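# Hang necklace behind jewelry box lid tabs

## Task

Drape the necklace behind one or more of the small tabs on the inner face of the jewelry box lid so that it hangs down on both sides of the tab and every part of it lies within the box. The box must stay upright, and the necklace must stay in place on its own, without a gripper supporting it. Then open the grippers and pull them away.

## Robot and tools

Robot: two arms, left_arm and right_arm, each carrying a two-finger parallel gripper and a wrist camera. The bases sit at left_arm (-0.047, +0.235, 0) and right_arm (-0.030, -0.298, 0) m, each turned slightly about z. Every pose is expressed in one shared scene frame. Its origin is on the table top midway between the arms, +x points out over the table, +z points up, and left_arm is on the +y side. The arm names do not match left and right in the images.

Gripper frame: the fingers extend along the gripper's +z axis and close along its y axis. The reported end_effector_position is the point between the finger pads, about 1 cm short of the tips. Reported hand positions can be slightly wrong, more so at long reach. Moves often stop a centimetre or more from the target, usually below it.

Row format: every motion command uses rows of 16 plain numbers, always covering both arms. The first 8 are left_arm: x, y, z (metres), qw, qx, qy, qz (quaternion, w first), then opening. The last 8 are right_arm in the same order. Position and quaternion are absolute targets in the scene frame, not offsets. Opening runs from -1 (closed) to +1 (fully open, 0.094 m). To keep an arm still, repeat its last reported position and quaternion exactly, with the opening it should keep. To hold an orientation steady, send the same quaternion every time rather than copying a drifted reading. A target more than 0.6 m from the arm's last reported position, along any of its gripper's axes, is refused. At each control step the controller limits the commanded pose to 70 mm and 16 degrees from the measured pose. When it cannot reach both, position wins over orientation.

Tools:
- execute_actions {"actions": [...], "pictures": bool}. An empty list just returns the current state. One action {"rows": [[16 numbers], ...], "steps": n} takes up to 15 rows and at most 15 steps of 1/30 s each; the default is 15. Each row is applied for one step, and the last row repeats to fill the remaining steps. A wait {"steps": n} (n up to 300) sends nothing and returns n steps after the previous result, and reply time counts toward those steps. A refused call moves nothing. After an action ends, an arm continues only to its last clipped pose, so check where it got to and send the rest.
- move {"target": [16 numbers], "speed": m/s}. Both grippers travel in straight lines toward their absolute targets and arrive together, over 0.5 to 10 s. Speed ranges from 0.002 to 0.5 and defaults to 0.25, and rotation is capped at twice that value in rad/s. The opening is applied at the start. Paths ignore obstacles and the other arm. Grippers lag, drift, and can exceed the speed, especially with the arm nearly straight. The result contains a "move:" line with the ending (done, off_target, moving, held, fault) and any limits. limits=paced means the target was clipped. limits=held means some steps were blocked, and the arm may then jump quickly. The result also gives each gripper's distance from its target. If only one arm is named, the other finished normally.
- wait {"seconds": 0 to 10}: lets the simulation run with no new command.
- zoom_image {"camera": "cam_high" | "cam_left_wrist" | "cam_right_wrist", "region": [x0, y0, x1, y1]}: region in pixels from the top-left corner, no larger than 504 by 504. Use it for a sharper view of the tabs and the necklace.
- read_manual: returns licence texts only.
Call it only after the necklace is resting on its own and both grippers have let go and moved away.

Cameras: cam_high is 504x504 (pinhole). cam_left_wrist and cam_right_wrist are 616x616 fisheye.

Results: the state line lists each gripper's position and quaternion. grip_measured is the measured finger opening on the command scale, with an offset of up to about 1 mm. To grip, command about 0.03 below grip_measured; less than that gives a lighter hold. Thin parts under about 2 mm, like a necklace chain, get less force. "pose unreachable" means the clearance check changed or blocked a command, and HELD marks the steps where that happened. "Hand target" shows the pose the controller is currently driving toward. Joint torques are noisy and offset. MOTOR HOT appears from 75 °C. At 90 °C the arm stops for 10 s, and at 100 °C it drops its load and falls. Both are reported as OVER-TEMPERATURE FAULT, so avoid holding loads for long stretches.

Joint limits (rad): waist -2.618 to 3.054, shoulder 0 to 3.142, elbow 0 to 3.142, wrist pitch -1.571 to 1.571, wrist yaw -1.571 to 1.571, wrist roll -2.094 to 2.094.

The simulation keeps running while you think, and a held part or loose object may be tugged briefly. Avoid:
- letting the arms collide or press on each other;
- knocking the box over or pushing it hard;
- pushing anything off the table;
- dropping or slamming the necklace;
- fast approaches, since faster contact hits harder;
- targets placed far beyond a contact point, since they press harder.

Each tool is called after ">>>" as name(argument=value, ...) on one line, values as JSON.

## Session

>>> execute_actions(actions=[])

Scene clock: 0.00 s of 4800.00 s.
left_arm: end_effector_position=(+0.4523, +0.5052, +0.1173) grip_measured=+1.000 end_effector_quat_wxyz=(+0.426, -0.184, +0.820, +0.336) | right_arm: end_effector_position=(+0.0376, -0.5754, +0.1983) grip_measured=+1.000 end_effector_quat_wxyz=(+0.300, +0.870, +0.214, -0.328)
Joint positions: left_arm=[ 0.252  2.056  1.281  0.29  -0.49   0.204  0.094] | right_arm=[-0.935  1.276  1.043 -1.03   0.885  1.681  0.094]
Joint velocities: left_arm=[-0.007 -0.017  0.002 -0.007  0.007 -0.022  0.   ] | right_arm=[-0.002  0.007  0.007 -0.037  0.022  0.007  0.   ]
Joint torques (N m, as the arm reports them, + toward a larger angle): no reading
Hand target (left_arm): +0.454, +0.507, +0.130; +0.437, -0.188, +0.812, +0.338
Hand target (right_arm): +0.036, -0.577, +0.206; +0.309, +0.866, +0.209, -0.334

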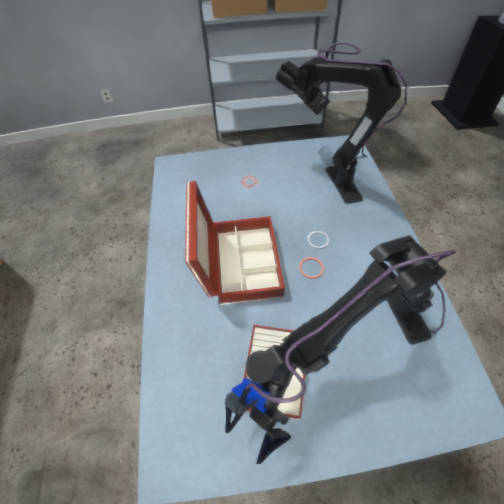

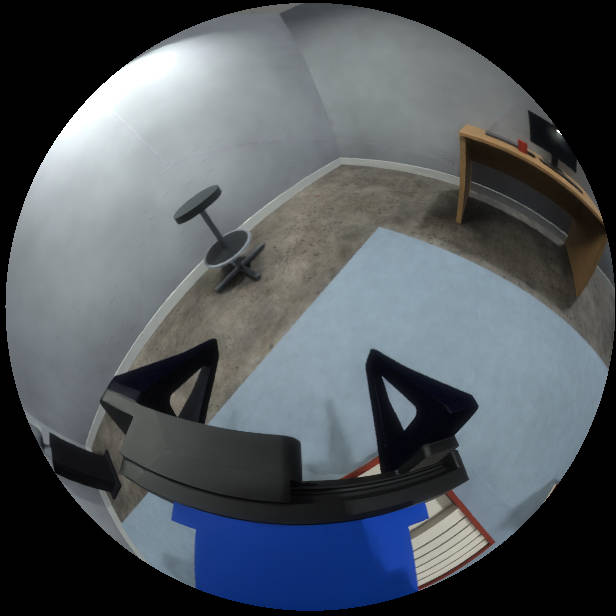

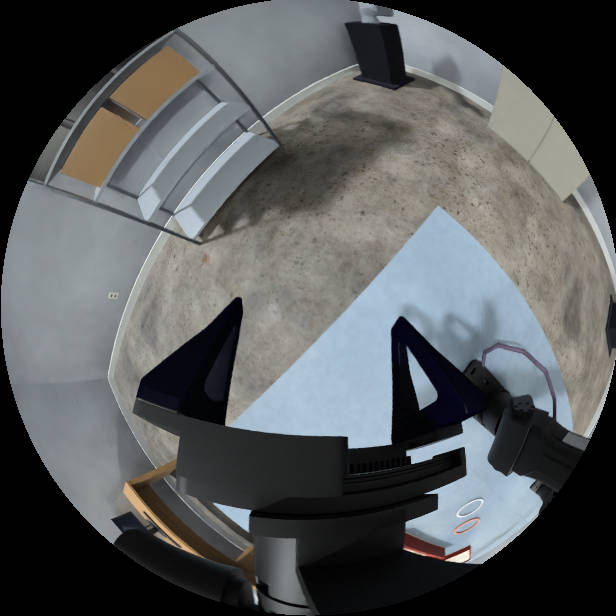

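>>> move(target=[0.15,0.3,0.35,0.2,0,0.98,0,1, 0.15,-0.3,0.35,0.2,0,0.98,0,1])

Scene clock: 7.83 s of 4800.00 s.
left_arm: end_effector_position=(+0.1479, +0.3023, +0.3522) grip_measured=+1.000 end_effector_quat_wxyz=(+0.318, -0.014, +0.946, +0.064) | right_arm: end_effector_position=(+0.1517, -0.3022, +0.3443) grip_measured=+1.000 end_effector_quat_wxyz=(+0.337, +0.002, +0.941, -0.014)
Joint positions: left_arm=[ 0.363  1.09   1.742 -1.577  0.149  0.378  0.094] | right_arm=[-0.111  0.969  1.645 -1.559  0.022 -0.012  0.094]
Joint velocities: left_arm=[-0.007  0.012 -0.007  0.037 -0.066  0.037  0.   ] | right_arm=[-0.002  0.007 -0.012  0.037 -0.037 -0.007  0.   ]
Joint torques (N m, as the arm reports them, + toward a larger angle): left_arm=[ 0.37 -1.72  2.82  1.29  0.21  0.01] | right_arm=[ 0.69  2.5   7.26  1.79 -0.02 -0.03]
Hand target (left_arm): +0.146, +0.299, +0.350; +0.318, -0.012, +0.946, +0.057
Hand target (right_arm): +0.153, -0.299, +0.352; +0.344, -0.007, +0.939, -0.010
Off the commanded pose (left_arm): 0.004 m, 16 deg.
Off the commanded pose (right_arm): 0.006 m, 16 deg; orientation clipped at the last step of the last action.
joint sent to its limit (left arm) — the command would take joint 4 (wrist pitch) past its lower limit, so that joint was sent only as far as its limit.
joint sent to its limit (right arm) — the command would take joint 4 (wrist pitch) past its lower limit, so that joint was sent only as far as its limit.
move: off_target (left_arm, right_arm); limits=paced

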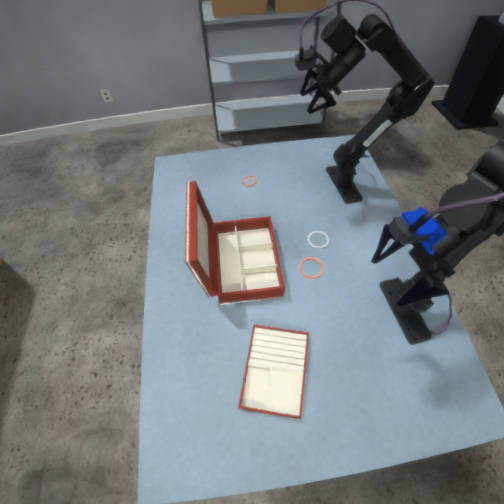

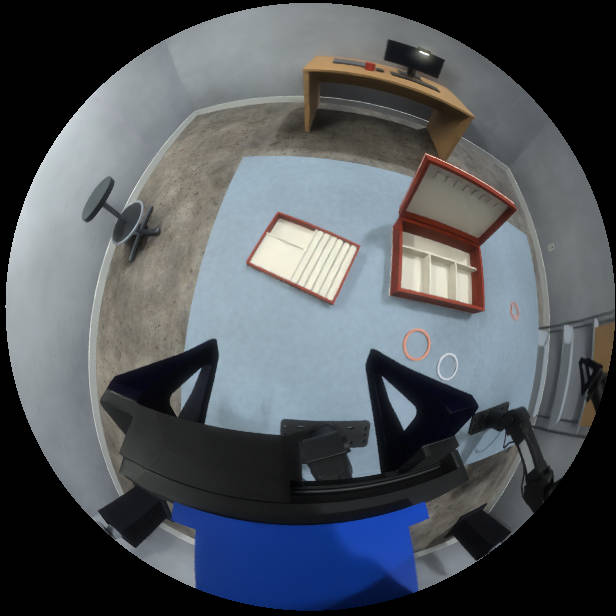

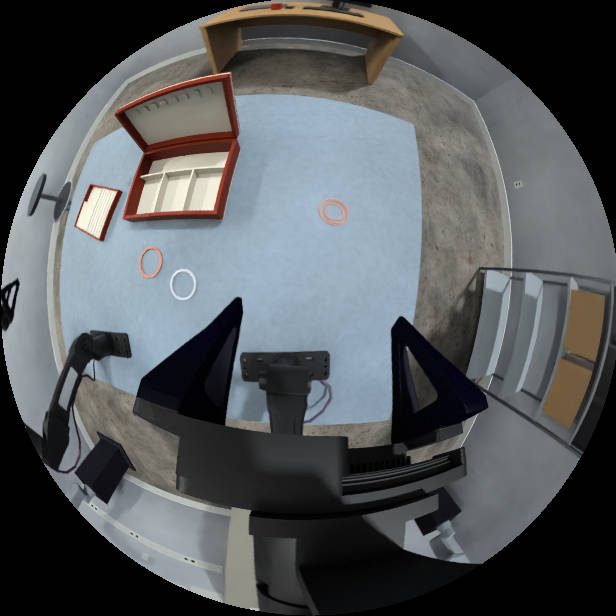

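>>> zoom_image(camera="cam_right_wrist", region=[290,170,380,250])

>>> zoom_image(camera="cam_right_wrist", region=[100,60,260,230])

Region (290, 170, 380, 250) of cam_right_wrist's 616x616 image, scaled by 5.600, with more detail than that image has.

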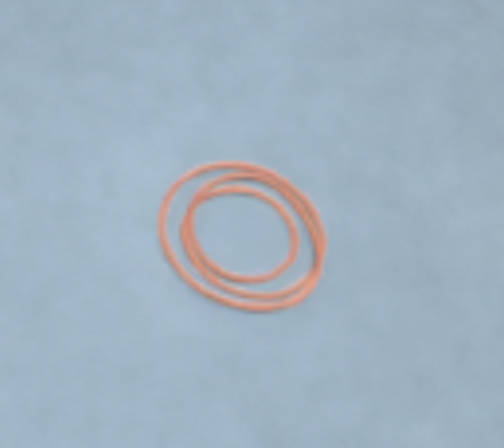

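Region (100, 60, 260, 230) of cam_right_wrist's 616x616 image, scaled by 2.965, with more detail than that image has; it fills the left 474 columns of this view, and the rest is white.

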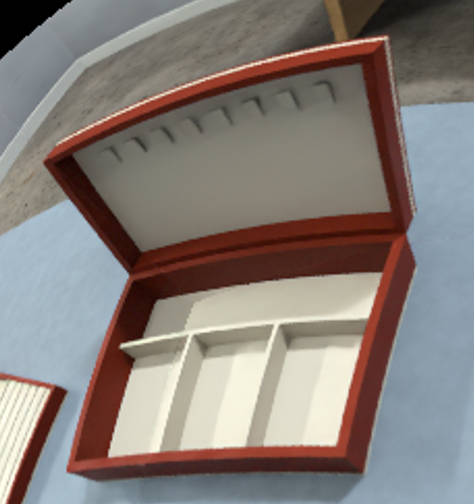

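>>> move(target=[0.146,0.299,0.35,0.318,-0.012,0.946,0.057,1, 0.28,-0.35,0.15,0,0,1,0,1])

Scene clock: 14.53 s of 4800.00 s.
left_arm: end_effector_position=(+0.1479, +0.3023, +0.3522) grip_measured=+1.000 end_effector_quat_wxyz=(+0.318, -0.014, +0.946, +0.064) | right_arm: end_effector_position=(+0.2630, -0.3439, +0.1369) grip_measured=+1.000 end_effector_quat_wxyz=(-0.029, +0.001, +1.000, +0.012)
Joint positions: left_arm=[ 0.363  1.09   1.742 -1.577  0.149  0.378  0.094] | right_arm=[-0.271  1.723  1.504 -1.413 -0.015 -0.168  0.094]
Joint velocities: left_arm=[-0.017  0.007 -0.012 -0.022 -0.037  0.022  0.   ] | right_arm=[-0.007  0.017  0.007  0.022 -0.022 -0.037  0.   ]
Joint torques (N m, as the arm reports them, + toward a larger angle): left_arm=[ 0.2  -1.58  2.83  1.29  0.19 -0.01] | right_arm=[-0.63 -9.35  8.79  0.66  0.01 -0.09]
Hand target (left_arm): +0.146, +0.299, +0.350; +0.318, -0.012, +0.946, +0.057
Hand target (right_arm): +0.274, -0.349, +0.149; +0.001, +0.001, +1.000, +0.006
Off the commanded pose (left_arm): 0.004 m, 1 deg.
Off the commanded pose (right_arm): 0.022 m, 4 deg.
After step 90, 1.77 s passed at rest.
move: off_target (right_arm)

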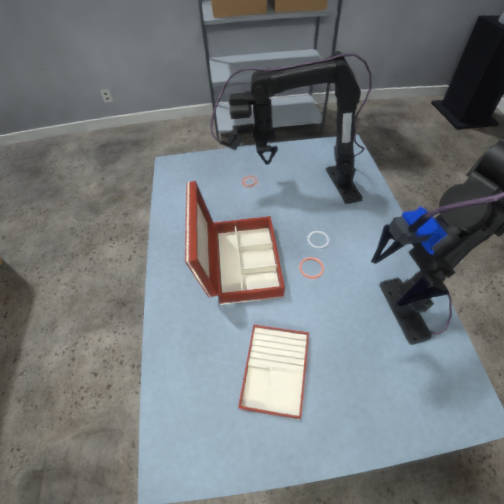

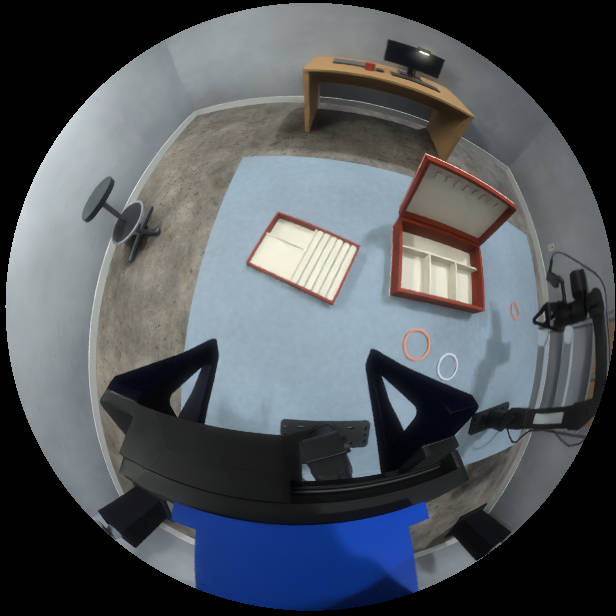

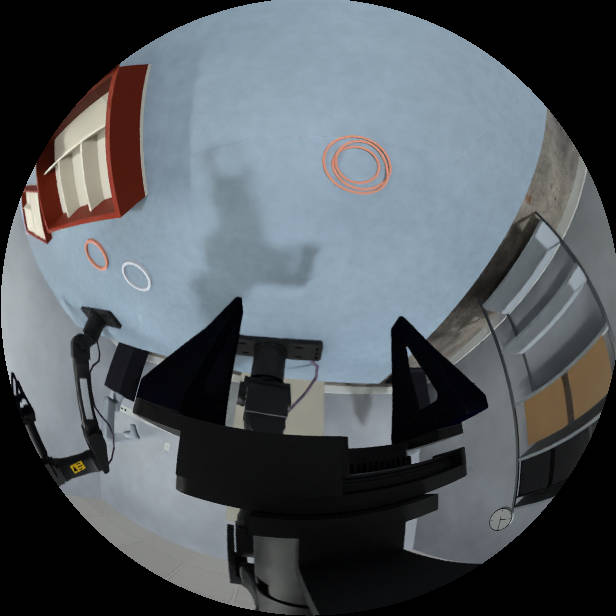

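>>> move(target=[0.146,0.299,0.35,0.318,-0.012,0.946,0.057,1, 0.33,-0.36,0.06,0,0,1,0,0.2], speed=0.15)

Scene clock: 18.40 s of 4800.00 s.
left_arm: end_effector_position=(+0.1479, +0.3023, +0.3522) grip_measured=+1.000 end_effector_quat_wxyz=(+0.318, -0.014, +0.946, +0.064) | right_arm: end_effector_position=(+0.3206, -0.3558, +0.0569) grip_measured=+0.202 end_effector_quat_wxyz=(-0.018, +0.000, +1.000, +0.004)
Joint positions: left_arm=[ 0.363  1.09   1.742 -1.577  0.149  0.378  0.094] | right_arm=[-0.271  1.957  1.484 -1.135 -0.003 -0.168  0.056]
Joint velocities: left_arm=[-0.012  0.007 -0.017 -0.051 -0.051  0.051  0.   ] | right_arm=[-0.012 -0.002  0.002 -0.007 -0.081 -0.066 -0.   ]
Joint torques (N m, as the arm reports them, + toward a larger angle): left_arm=[ 0.19 -1.58  2.81  1.29  0.18  0.  ] | right_arm=[ -0.32 -11.25   6.1    0.86   0.06  -0.04]
Hand target (left_arm): +0.146, +0.299, +0.350; +0.318, -0.012, +0.946, +0.057
Hand target (right_arm): +0.328, -0.359, +0.059; -0.000, -0.000, +1.000, -0.000
Off the commanded pose (left_arm): 0.004 m, 1 deg.
Off the commanded pose (right_arm): 0.011 m, 2 deg.
move: off_target (right_arm)

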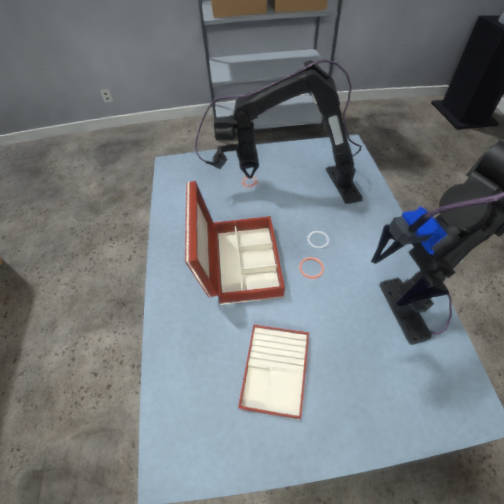

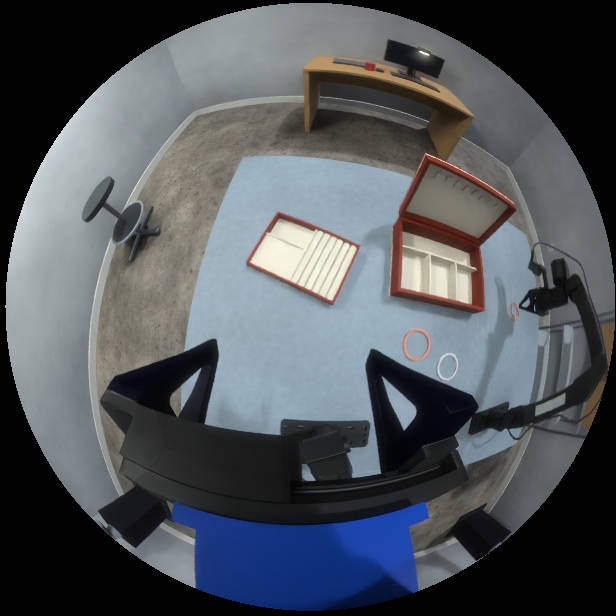

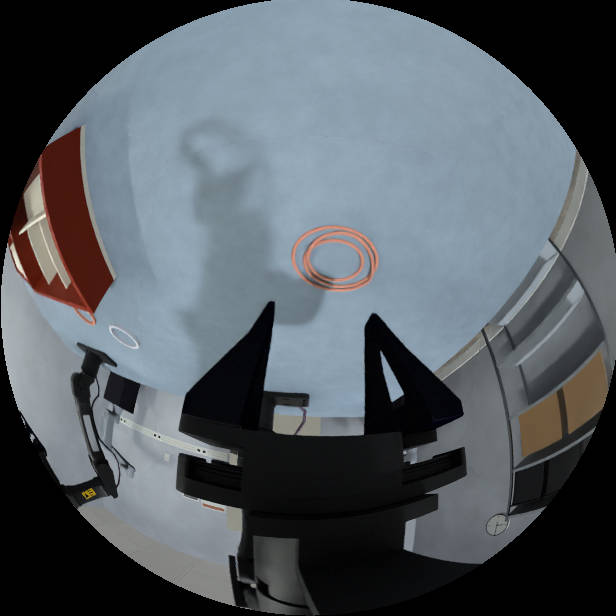

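>>> move(target=[0.27,0.03,0.2,0.707,0,0.707,0,1, 0.33,-0.39,0.03,0,0,1,0,-0.4], speed=0.2)

Scene clock: 35.23 s of 4800.00 s.
left_arm: end_effector_position=(+0.2720, +0.0250, +0.2038) grip_measured=+1.000 end_effector_quat_wxyz=(+0.707, +0.001, +0.708, -0.004) | right_arm: end_effector_position=(+0.3305, -0.3861, +0.0353) grip_measured=-0.398 end_effector_quat_wxyz=(-0.002, -0.001, +1.000, +0.002)
Joint positions: left_arm=[-1.076  1.504  0.481  1.021 -0.974 -0.006  0.094] | right_arm=[-0.347  2.007  1.469 -1.038 -0.003 -0.246  0.028]
Joint velocities: left_arm=[-0.022  0.002  0.002  0.037  0.022  0.051  0.   ] | right_arm=[-0.017  0.002 -0.012  0.022  0.022 -0.022 -0.   ]
Joint torques (N m, as the arm reports them, + toward a larger angle): left_arm=[-0.06 -4.71  3.77  1.66 -0.13  0.07] | right_arm=[ -0.66 -10.82   4.41   0.89   0.03  -0.05]
Hand target (left_arm): +0.271, +0.028, +0.200; +0.706, +0.003, +0.709, +0.005
Hand target (right_arm): +0.330, -0.389, +0.030; +0.000, -0.000, +1.000, +0.001
Off the commanded pose (left_arm): 0.007 m, 0 deg.
Off the commanded pose (right_arm): 0.007 m, 0 deg.
After step 90, 10.47 s passed at rest.
move: done

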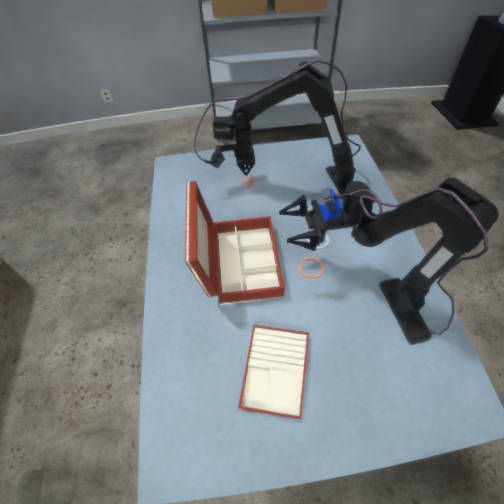

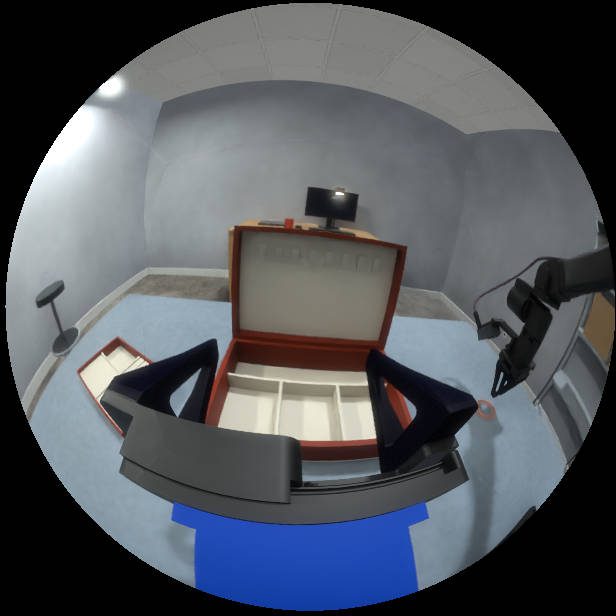

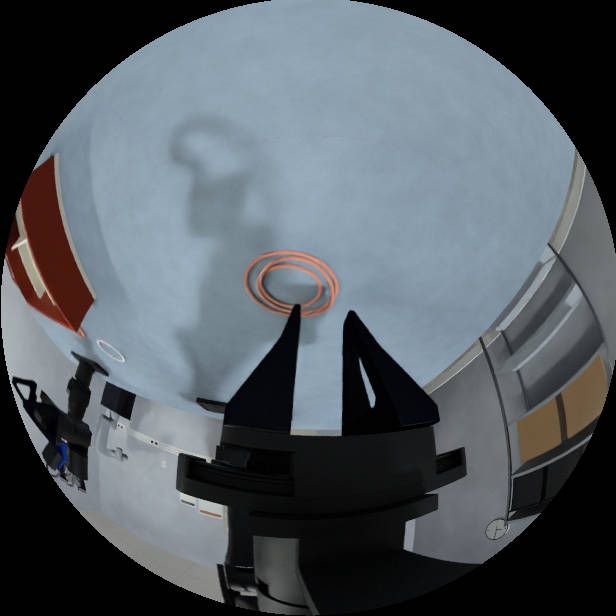

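>>> move(target=[0.38,0.02,0.22,0.707,0,0.707,0,1, 0.324,-0.39,0.008,0,0,1,0,-0.4], speed=0.08)

Scene clock: 38.93 s of 4800.00 s.
left_arm: end_effector_position=(+0.3752, +0.0238, +0.2135) grip_measured=+1.000 end_effector_quat_wxyz=(+0.704, -0.002, +0.710, +0.004) | right_arm: end_effector_position=(+0.3210, -0.3855, +0.0110) grip_measured=-0.398 end_effector_quat_wxyz=(-0.008, -0.001, +1.000, +0.003)
Joint positions: left_arm=[-0.815  1.727  0.782  0.933 -0.728 -0.004  0.094] | right_arm=[-0.351  2.016  1.379 -0.951 -0.002 -0.251  0.028]
Joint velocities: left_arm=[ 0.002  0.012 -0.007 -0.066  0.051 -0.007  0.   ] | right_arm=[ 0.002  0.002  0.002  0.037  0.007 -0.022 -0.   ]
Joint torques (N m, as the arm reports them, + toward a larger angle): left_arm=[ 0.4  -7.79  6.76  1.62  0.06  0.03] | right_arm=[ -0.65 -10.98   5.     0.86   0.04  -0.07]
Hand target (left_arm): +0.380, +0.020, +0.220; +0.707, +0.000, +0.707, +0.000
Hand target (right_arm): +0.323, -0.390, +0.008; -0.000, -0.000, +1.000, +0.000
Off the commanded pose (left_arm): 0.009 m, 1 deg.
Off the commanded pose (right_arm): 0.006 m, 1 deg.
move: done

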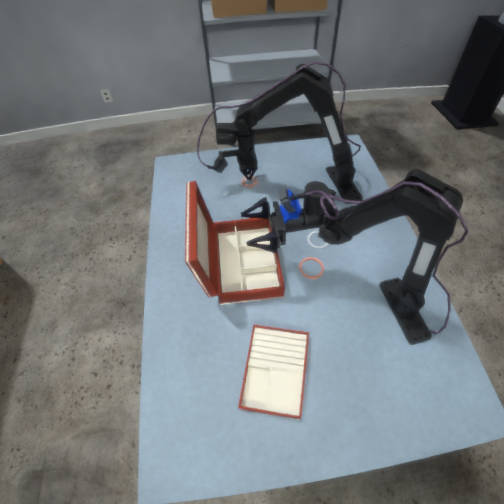

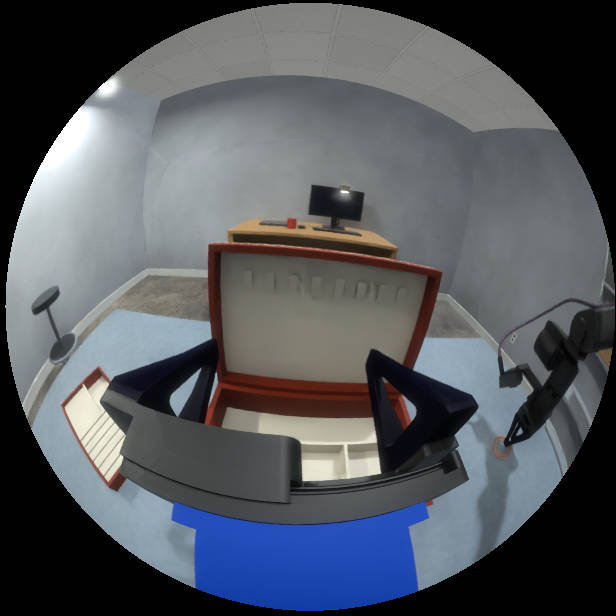

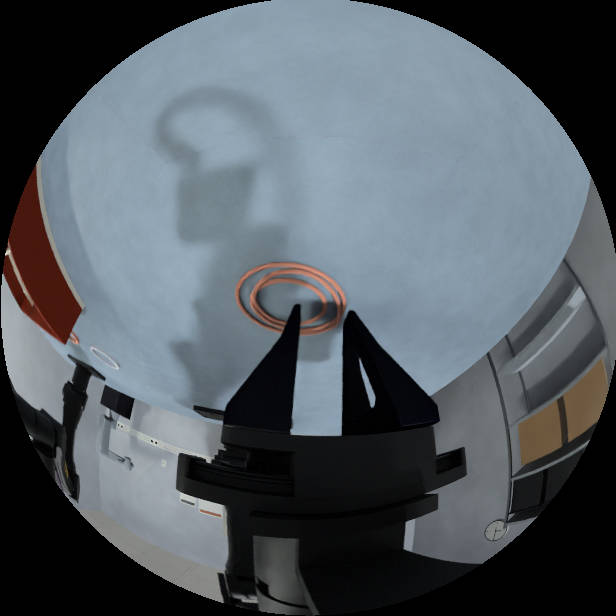

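>>> execute_actions(actions=[{"rows":[[0.38,0.02,0.22,0.707,0,0.707,0,1, 0.326,-0.391,0.014,0,0,1,0,-0.4],[0.38,0.02,0.22,0.707,0,0.707,0,1, 0.33,-0.393,0.016,0,0,1,0,-0.4],[0.38,0.02,0.22,0.707,0,0.707,0,1, 0.334,-0.395,0.016,0,0,1,0,-0.4]],"steps":15}], pictures=false)

>>> move(target=[0.38,0.02,0.22,0.707,0,0.707,0,1, 0.334,-0.395,0.002,0,0,1,0,-0.4], speed=0.03)

>>> zoom_image(camera="cam_left_wrist", region=[200,230,450,330])

Scene clock: 45.13 s of 4800.00 s.
left_arm: end_effector_position=(+0.3752, +0.0234, +0.2132) grip_measured=+1.000 end_effector_quat_wxyz=(+0.704, -0.001, +0.711, +0.004) | right_arm: end_effector_position=(+0.3260, -0.3892, +0.0076) grip_measured=-0.398 end_effector_quat_wxyz=(-0.011, -0.000, +1.000, +0.004)
Joint positions: left_arm=[-0.815  1.727  0.782  0.932 -0.727 -0.004  0.094] | right_arm=[-0.357  2.046  1.41  -0.957 -0.002 -0.256  0.028]
Joint velocities: left_arm=[-0.007 -0.012 -0.022 -0.051  0.022 -0.037  0.   ] | right_arm=[ 0.017 -0.002 -0.002 -0.007 -0.066 -0.022  0.   ]
Joint torques (N m, as the arm reports them, + toward a larger angle): left_arm=[ 0.36 -7.82  6.71  1.61  0.08  0.02] | right_arm=[ -0.64 -11.18   8.61   0.49   0.04  -0.05]
Hand target (left_arm): +0.380, +0.020, +0.220; +0.707, +0.000, +0.707, +0.000
Hand target (right_arm): +0.334, -0.395, +0.016; +0.000, -0.000, +1.000, -0.000
Off the commanded pose (left_arm): 0.009 m, 1 deg.
Off the commanded pose (right_arm): 0.013 m, 1 deg.
Steps of this call (steps 1 to 90: nothing new was sent; then 2.70 s passed at rest; steps 91 to 105: all 15 steps of this action). Readings (end_effector_position):
91: left_arm (+0.3752, +0.0234, +0.2132) | right_arm (+0.3212, -0.3856, +0.0110)
92: left_arm (+0.3752, +0.0234, +0.2132) | right_arm (+0.3213, -0.3856, +0.0108)
94: left_arm (+0.3752, +0.0234, +0.2132) | right_arm (+0.3234, -0.3867, +0.0101)
98: left_arm (+0.3752, +0.0234, +0.2132) | right_arm (+0.3262, -0.3891, +0.0079)
105: the state above

Scene clock: 46.07 s of 4800.00 s.
left_arm: end_effector_position=(+0.3752, +0.0234, +0.2132) grip_measured=+1.000 end_effector_quat_wxyz=(+0.704, -0.001, +0.711, +0.004) | right_arm: end_effector_position=(+0.3257, -0.3891, +0.0040) grip_measured=-0.398 end_effector_quat_wxyz=(-0.014, -0.001, +1.000, +0.005)
Joint positions: left_arm=[-0.815  1.727  0.782  0.932 -0.727 -0.004  0.094] | right_arm=[-0.357  2.056  1.41  -0.954 -0.002 -0.256  0.028]
Joint velocities: left_arm=[ 0.017 -0.002  0.002 -0.051  0.007  0.022  0.   ] | right_arm=[-0.002 -0.012 -0.012  0.007 -0.007 -0.007 -0.001]
Joint torques (N m, as the arm reports them, + toward a larger angle): left_arm=[ 0.37 -7.83  6.72  1.61  0.08  0.02] | right_arm=[ -0.65 -10.32   6.29   0.92   0.05  -0.07]
Hand target (left_arm): +0.380, +0.020, +0.220; +0.707, +0.000, +0.707, +0.000
Hand target (right_arm): +0.334, -0.395, +0.002; -0.000, -0.000, +1.000, -0.000
Off the commanded pose (left_arm): 0.009 m, 1 deg.
Off the commanded pose (right_arm): 0.010 m, 2 deg.
move: done

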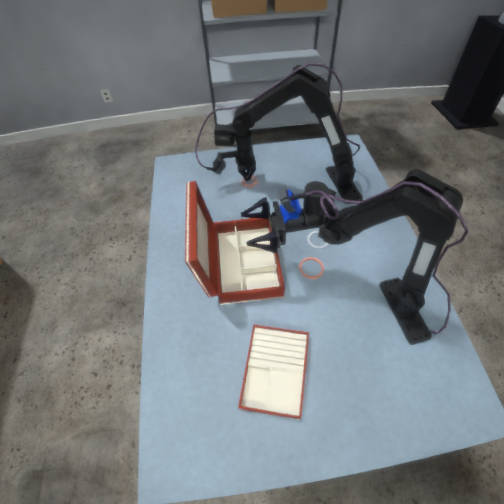

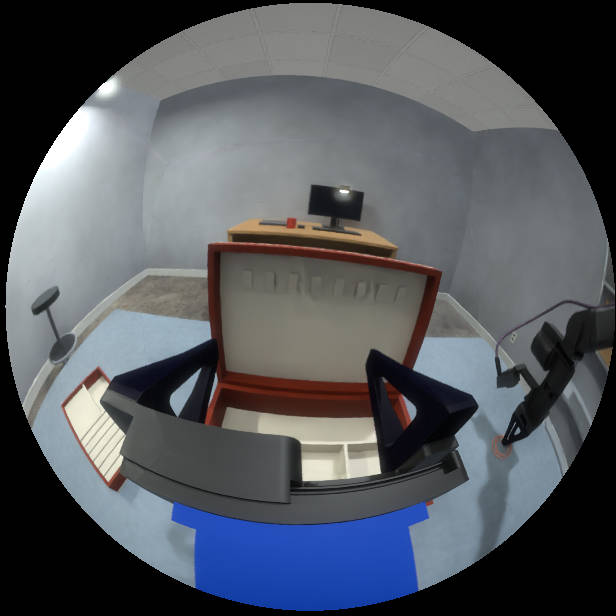

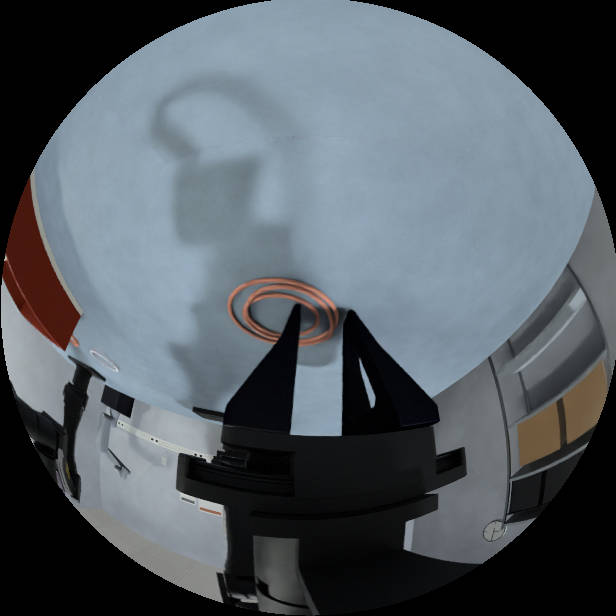

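Region (200, 230, 450, 330) of cam_left_wrist's 616x616 image, scaled by 2.016, with more detail than that image has; it fills the top 202 rows of this view, and the rest is white.

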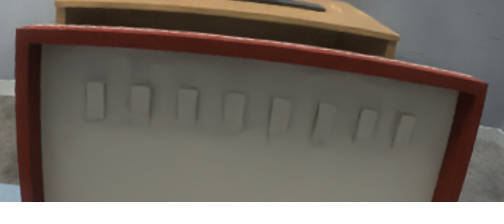

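Seems touching the table. Close.

>>> move(target=[0.38,0.02,0.22,0.707,0,0.707,0,1, 0.334,-0.395,0.002,0,0,1,0,-1], speed=0.03)

>>> move(target=[0.38,0.02,0.22,0.707,0,0.707,0,1, 0.33,-0.36,0.13,0,0,1,0,-1], speed=0.08)

Scene clock: 48.50 s of 4800.00 s.
left_arm: end_effector_position=(+0.3752, +0.0234, +0.2132) grip_measured=+1.000 end_effector_quat_wxyz=(+0.704, -0.001, +0.711, +0.004) | right_arm: end_effector_position=(+0.3267, -0.3895, +0.0058) grip_measured=-0.973 end_effector_quat_wxyz=(-0.011, -0.001, +1.000, +0.003)
Joint positions: left_arm=[-0.815  1.727  0.782  0.932 -0.727 -0.004  0.094] | right_arm=[-0.357  2.052  1.411 -0.954 -0.001 -0.256  0.001]
Joint velocities: left_arm=[-0.012 -0.017 -0.002 -0.066 -0.022  0.022  0.   ] | right_arm=[ 0.007  0.002 -0.007 -0.037  0.037 -0.11  -0.   ]
Joint torques (N m, as the arm reports them, + toward a larger angle): left_arm=[ 0.36 -7.82  6.73  1.61  0.07  0.02] | right_arm=[-0.67 -9.8   6.23  0.92  0.03 -0.05]
Hand target (left_arm): +0.380, +0.020, +0.220; +0.707, +0.000, +0.707, +0.000
Hand target (right_arm): +0.334, -0.395, +0.002; -0.000, -0.000, +1.000, -0.000
Off the commanded pose (left_arm): 0.009 m, 1 deg.
Off the commanded pose (right_arm): 0.010 m, 1 deg.
move: done

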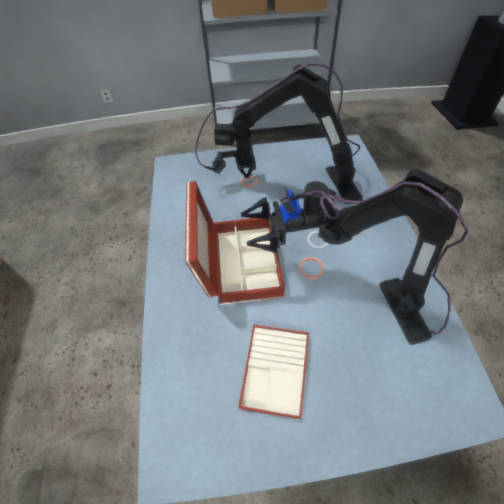

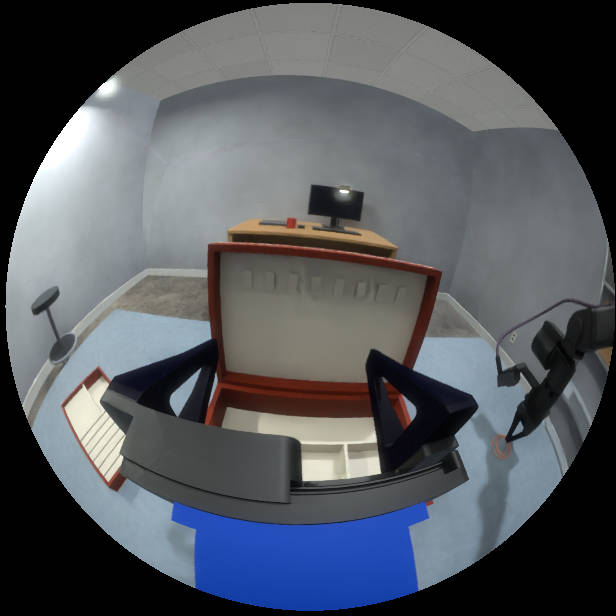

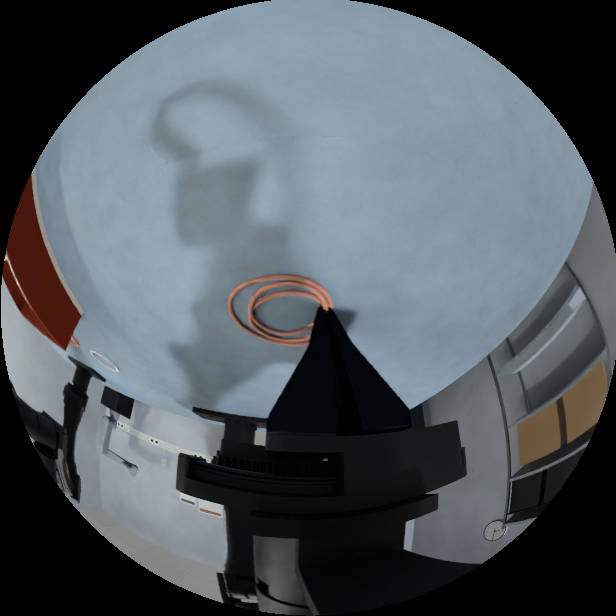

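Scene clock: 50.63 s of 4800.00 s.
left_arm: end_effector_position=(+0.3752, +0.0234, +0.2132) grip_measured=+1.000 end_effector_quat_wxyz=(+0.704, -0.001, +0.711, +0.004) | right_arm: end_effector_position=(+0.3276, -0.3627, +0.1106) grip_measured=-0.973 end_effector_quat_wxyz=(-0.024, +0.000, +1.000, +0.005)
Joint positions: left_arm=[-0.815  1.727  0.782  0.932 -0.727 -0.004  0.094] | right_arm=[-0.285  1.974  1.723 -1.368 -0.001 -0.182  0.001]
Joint velocities: left_arm=[-0.007 -0.007 -0.012  0.051  0.007 -0.022  0.   ] | right_arm=[-0.002 -0.002 -0.002 -0.051  0.037 -0.051 -0.   ]
Joint torques (N m, as the arm reports them, + toward a larger angle): left_arm=[ 0.36 -7.81  6.71  1.61  0.08  0.02] | right_arm=[  0.6  -13.73   8.84   0.4    0.04   0.08]
Hand target (left_arm): +0.380, +0.020, +0.220; +0.707, +0.000, +0.707, +0.000
Hand target (right_arm): +0.332, -0.361, +0.129; -0.001, -0.000, +1.000, -0.001
Off the commanded pose (left_arm): 0.009 m, 1 deg.
Off the commanded pose (right_arm): 0.020 m, 3 deg.
move: off_target (right_arm)

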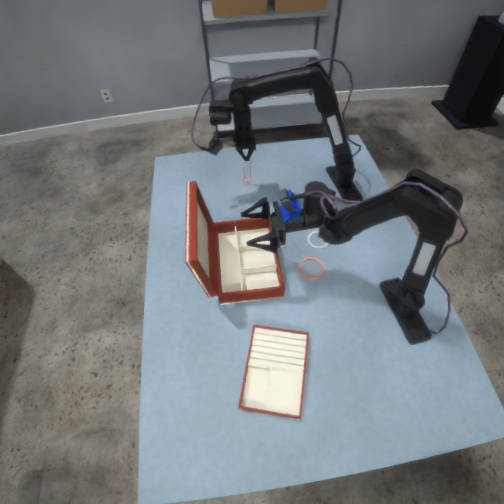

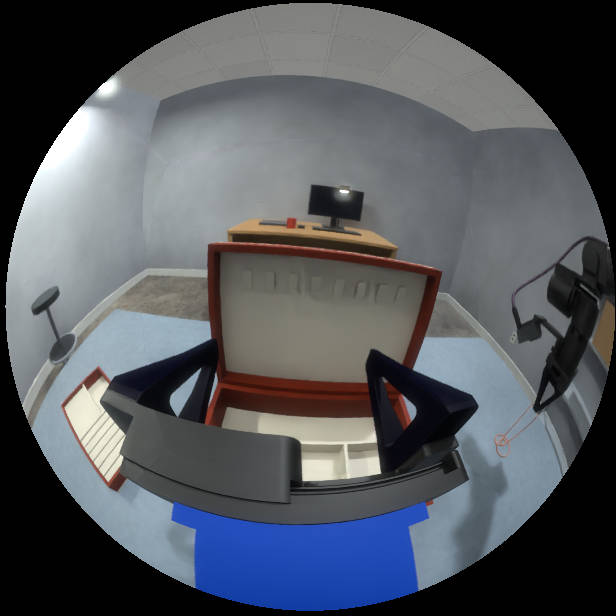

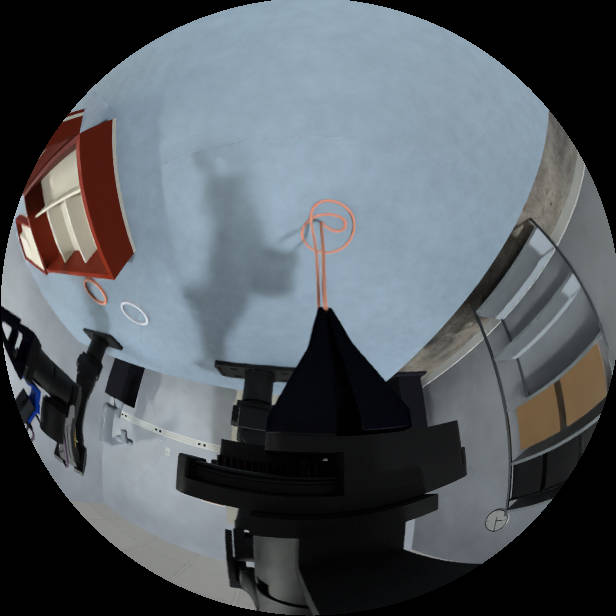

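>>> move(target=[0.25,-0.04,0.23,0.612,0.354,0.354,-0.612,-1, 0.25,-0.16,0.28,0,0,0.924,0.383,-1], speed=0.1)

Scene clock: 81.87 s of 4800.00 s.
left_arm: end_effector_position=(+0.2444, -0.0374, +0.2233) grip_measured=-0.990 end_effector_quat_wxyz=(+0.560, +0.414, +0.496, -0.519) | right_arm: end_effector_position=(+0.2607, -0.1658, +0.2699) grip_measured=-0.973 end_effector_quat_wxyz=(+0.029, +0.021, +0.927, +0.374)
Joint positions: left_arm=[-0.447  1.784  0.581  1.552  1.065 -0.36   0.   ] | right_arm=[-0.076  1.619  1.723 -1.552 -0.762  0.122  0.001]
Joint velocities: left_arm=[-0.017 -0.002 -0.007  0.007 -0.007  0.022 -0.   ] | right_arm=[-0.002 -0.012  0.007 -0.007 -0.022 -0.022  0.   ]
Joint torques (N m, as the arm reports them, + toward a larger angle): left_arm=[ 0.68 -6.76  5.27  1.42 -0.09 -0.09] | right_arm=[ 0.64 -9.67  6.33  0.73 -0.48  0.02]
Hand target (left_arm): +0.248, -0.037, +0.229; +0.564, +0.419, +0.488, -0.518
Hand target (right_arm): +0.253, -0.161, +0.281; +0.036, +0.013, +0.922, +0.385
Off the commanded pose (left_arm): 0.009 m, 21 deg; orientation clipped at the last step of the last action.
Off the commanded pose (right_arm): 0.016 m, 4 deg.
joint sent to its limit (left arm) — the command would take joint 4 (wrist pitch) past its upper limit, so that joint was sent only as far as its limit.
joint sent to its limit (right arm) — the command would take joint 4 (wrist pitch) past its lower limit, so that joint was sent only as far as its limit.
After step 190, 16.20 s passed at rest.
move: off_target (left_arm, right_arm); limits=paced

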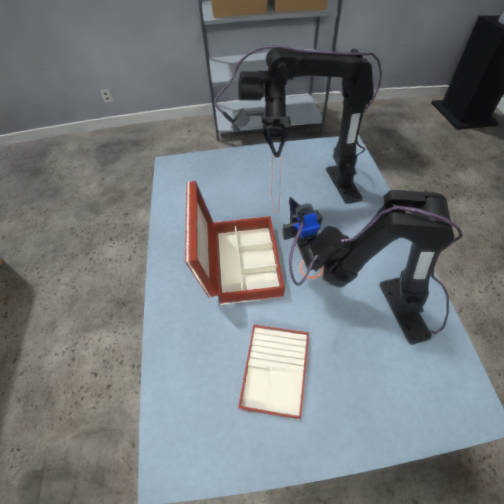

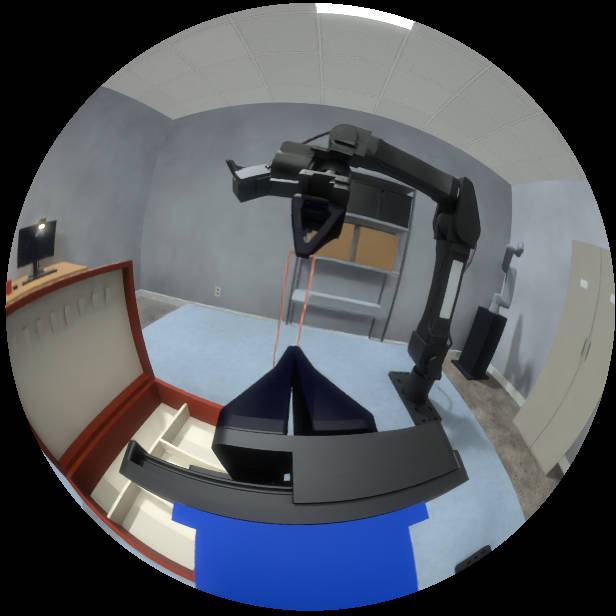

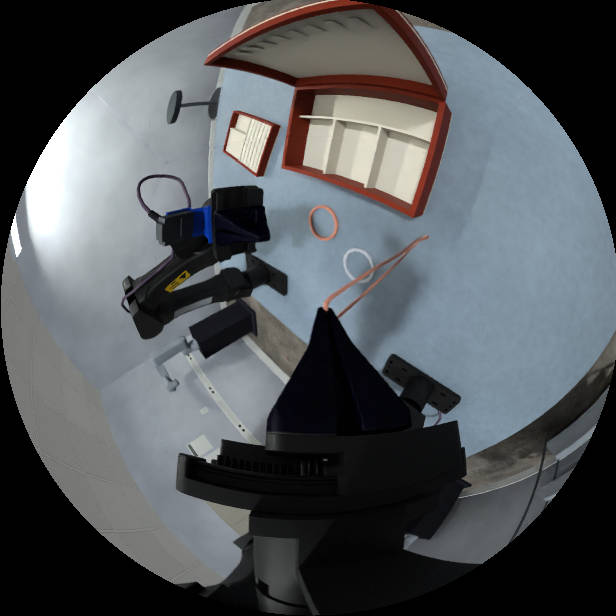

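>>> move(target=[0.193,-0.12,0.255,0.709,0.287,0.41,-0.497,-1, 0.22,-0.2,0.36,0,0,0.866,0.5,-1], speed=0.08)

Scene clock: 93.33 s of 4800.00 s.
left_arm: end_effector_position=(+0.1937, -0.1232, +0.2448) grip_measured=-0.990 end_effector_quat_wxyz=(+0.658, +0.330, +0.491, -0.466) | right_arm: end_effector_position=(+0.2295, -0.2025, +0.3567) grip_measured=-0.973 end_effector_quat_wxyz=(+0.162, +0.089, +0.851, +0.492)
Joint positions: left_arm=[-0.933  1.733  0.506  1.553  0.351 -0.14   0.   ] | right_arm=[-0.353  1.353  1.652 -1.554 -1.062  0.145  0.001]
Joint velocities: left_arm=[ 0.002 -0.022  0.002  0.022 -0.022 -0.051 -0.   ] | right_arm=[-0.012  0.007  0.017 -0.007 -0.022 -0.051  0.   ]
Joint torques (N m, as the arm reports them, + toward a larger angle): left_arm=[-0.62 -8.63  3.97  1.75 -0.2   0.11] | right_arm=[-0.71 -5.94  4.49  1.04 -0.58 -0.02]
Hand target (left_arm): +0.192, -0.122, +0.256; +0.671, +0.325, +0.479, -0.464
Hand target (right_arm): +0.223, -0.201, +0.361; +0.164, +0.090, +0.844, +0.502
Off the commanded pose (left_arm): 0.011 m, 13 deg.
Off the commanded pose (right_arm): 0.010 m, 21 deg; orientation clipped at the last step of the last action.
joint sent to its limit (left arm) — the command would take joint 4 (wrist pitch) past its upper limit, so that joint was sent only as far as its limit.
joint sent to its limit (right arm) — the command would take joint 4 (wrist pitch) past its lower limit, so that joint was sent only as far as its limit.
move: off_target (left_arm, right_arm); limits=paced

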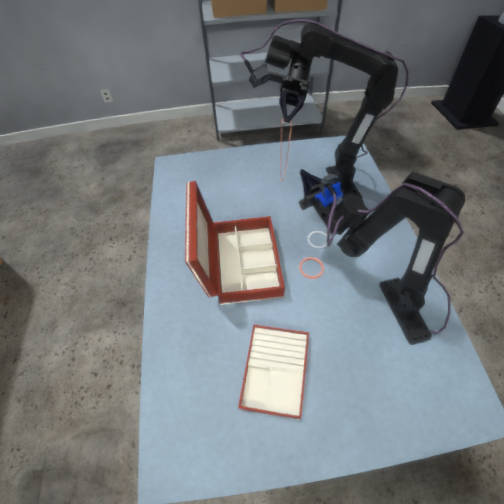

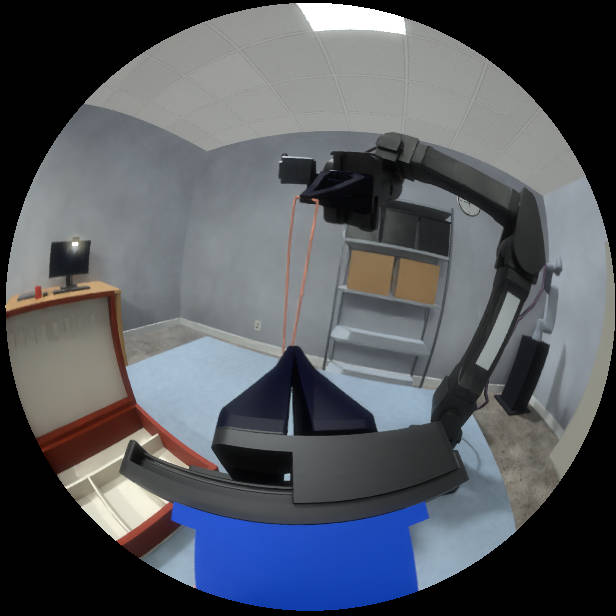

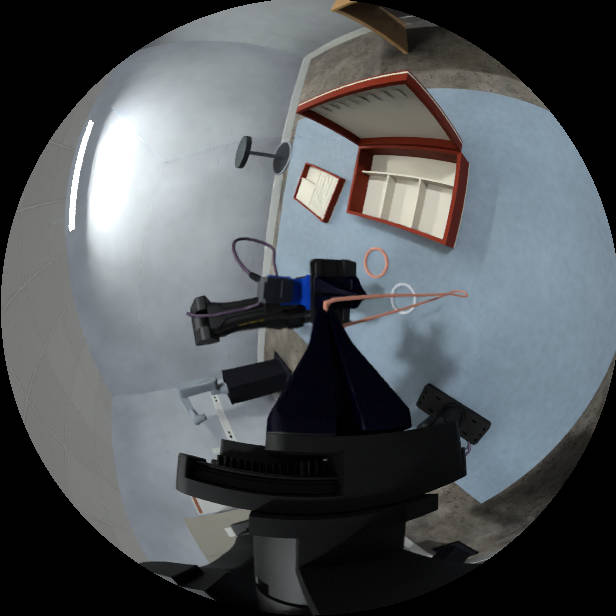

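>>> move(target=[0.210,-0.165,0.315,0.709,0.287,0.41,-0.497,-1, 0.223,-0.201,0.361,0.164,0.09,0.844,0.502,-1], speed=0.05)

Scene clock: 101.67 s of 4800.00 s.
left_arm: end_effector_position=(+0.2086, -0.1624, +0.3061) grip_measured=-0.990 end_effector_quat_wxyz=(+0.701, +0.300, +0.426, -0.488) | right_arm: end_effector_position=(+0.2295, -0.2024, +0.3568) grip_measured=-0.973 end_effector_quat_wxyz=(+0.161, +0.090, +0.850, +0.493)
Joint positions: left_arm=[-0.987  1.818  0.763  1.553  0.293 -0.149  0.   ] | right_arm=[-0.353  1.353  1.652 -1.554 -1.063  0.147  0.001]
Joint velocities: left_arm=[ 0.002  0.022  0.002  0.007 -0.007 -0.037 -0.   ] | right_arm=[ 0.002 -0.002  0.007 -0.066  0.022  0.051  0.   ]
Joint torques (N m, as the arm reports them, + toward a larger angle): left_arm=[-0.6  -7.76  6.13  1.58 -0.23 -0.1 ] | right_arm=[-0.79 -5.84  4.6   1.04 -0.62 -0.03]
Hand target (left_arm): +0.209, -0.165, +0.315; +0.706, +0.291, +0.417, -0.492
Hand target (right_arm): +0.223, -0.201, +0.361; +0.164, +0.090, +0.844, +0.502
Off the commanded pose (left_arm): 0.009 m, 3 deg.
Off the commanded pose (right_arm): 0.008 m, 1 deg.
joint sent to its limit (left arm) — the command would take joint 4 (wrist pitch) past its upper limit, so that joint was sent only as far as its limit.
move: off_target (left_arm)

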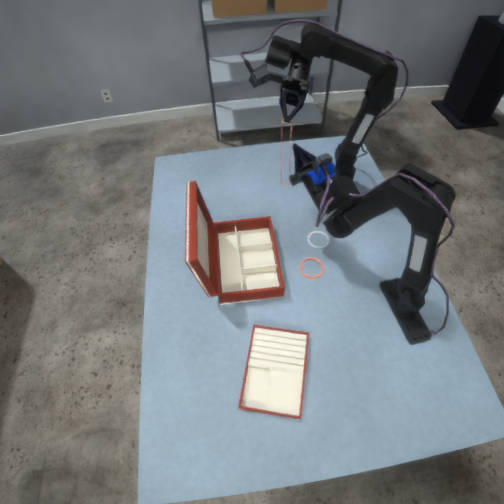

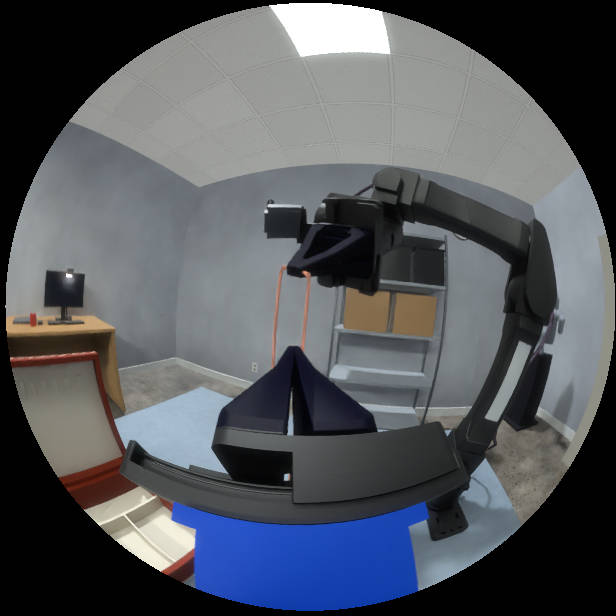

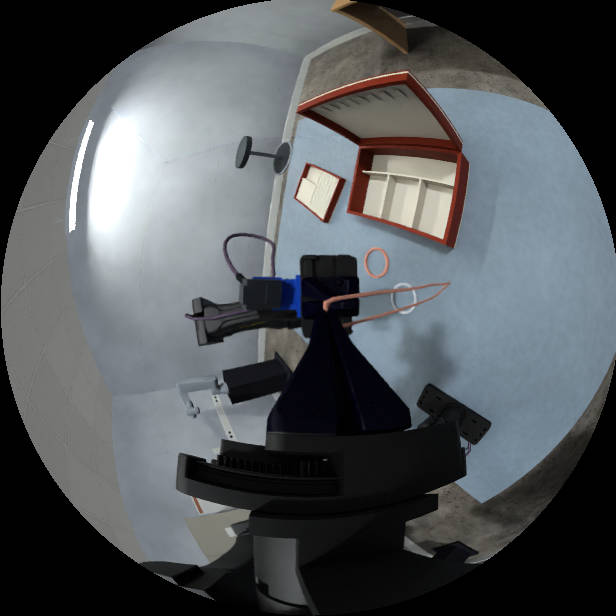

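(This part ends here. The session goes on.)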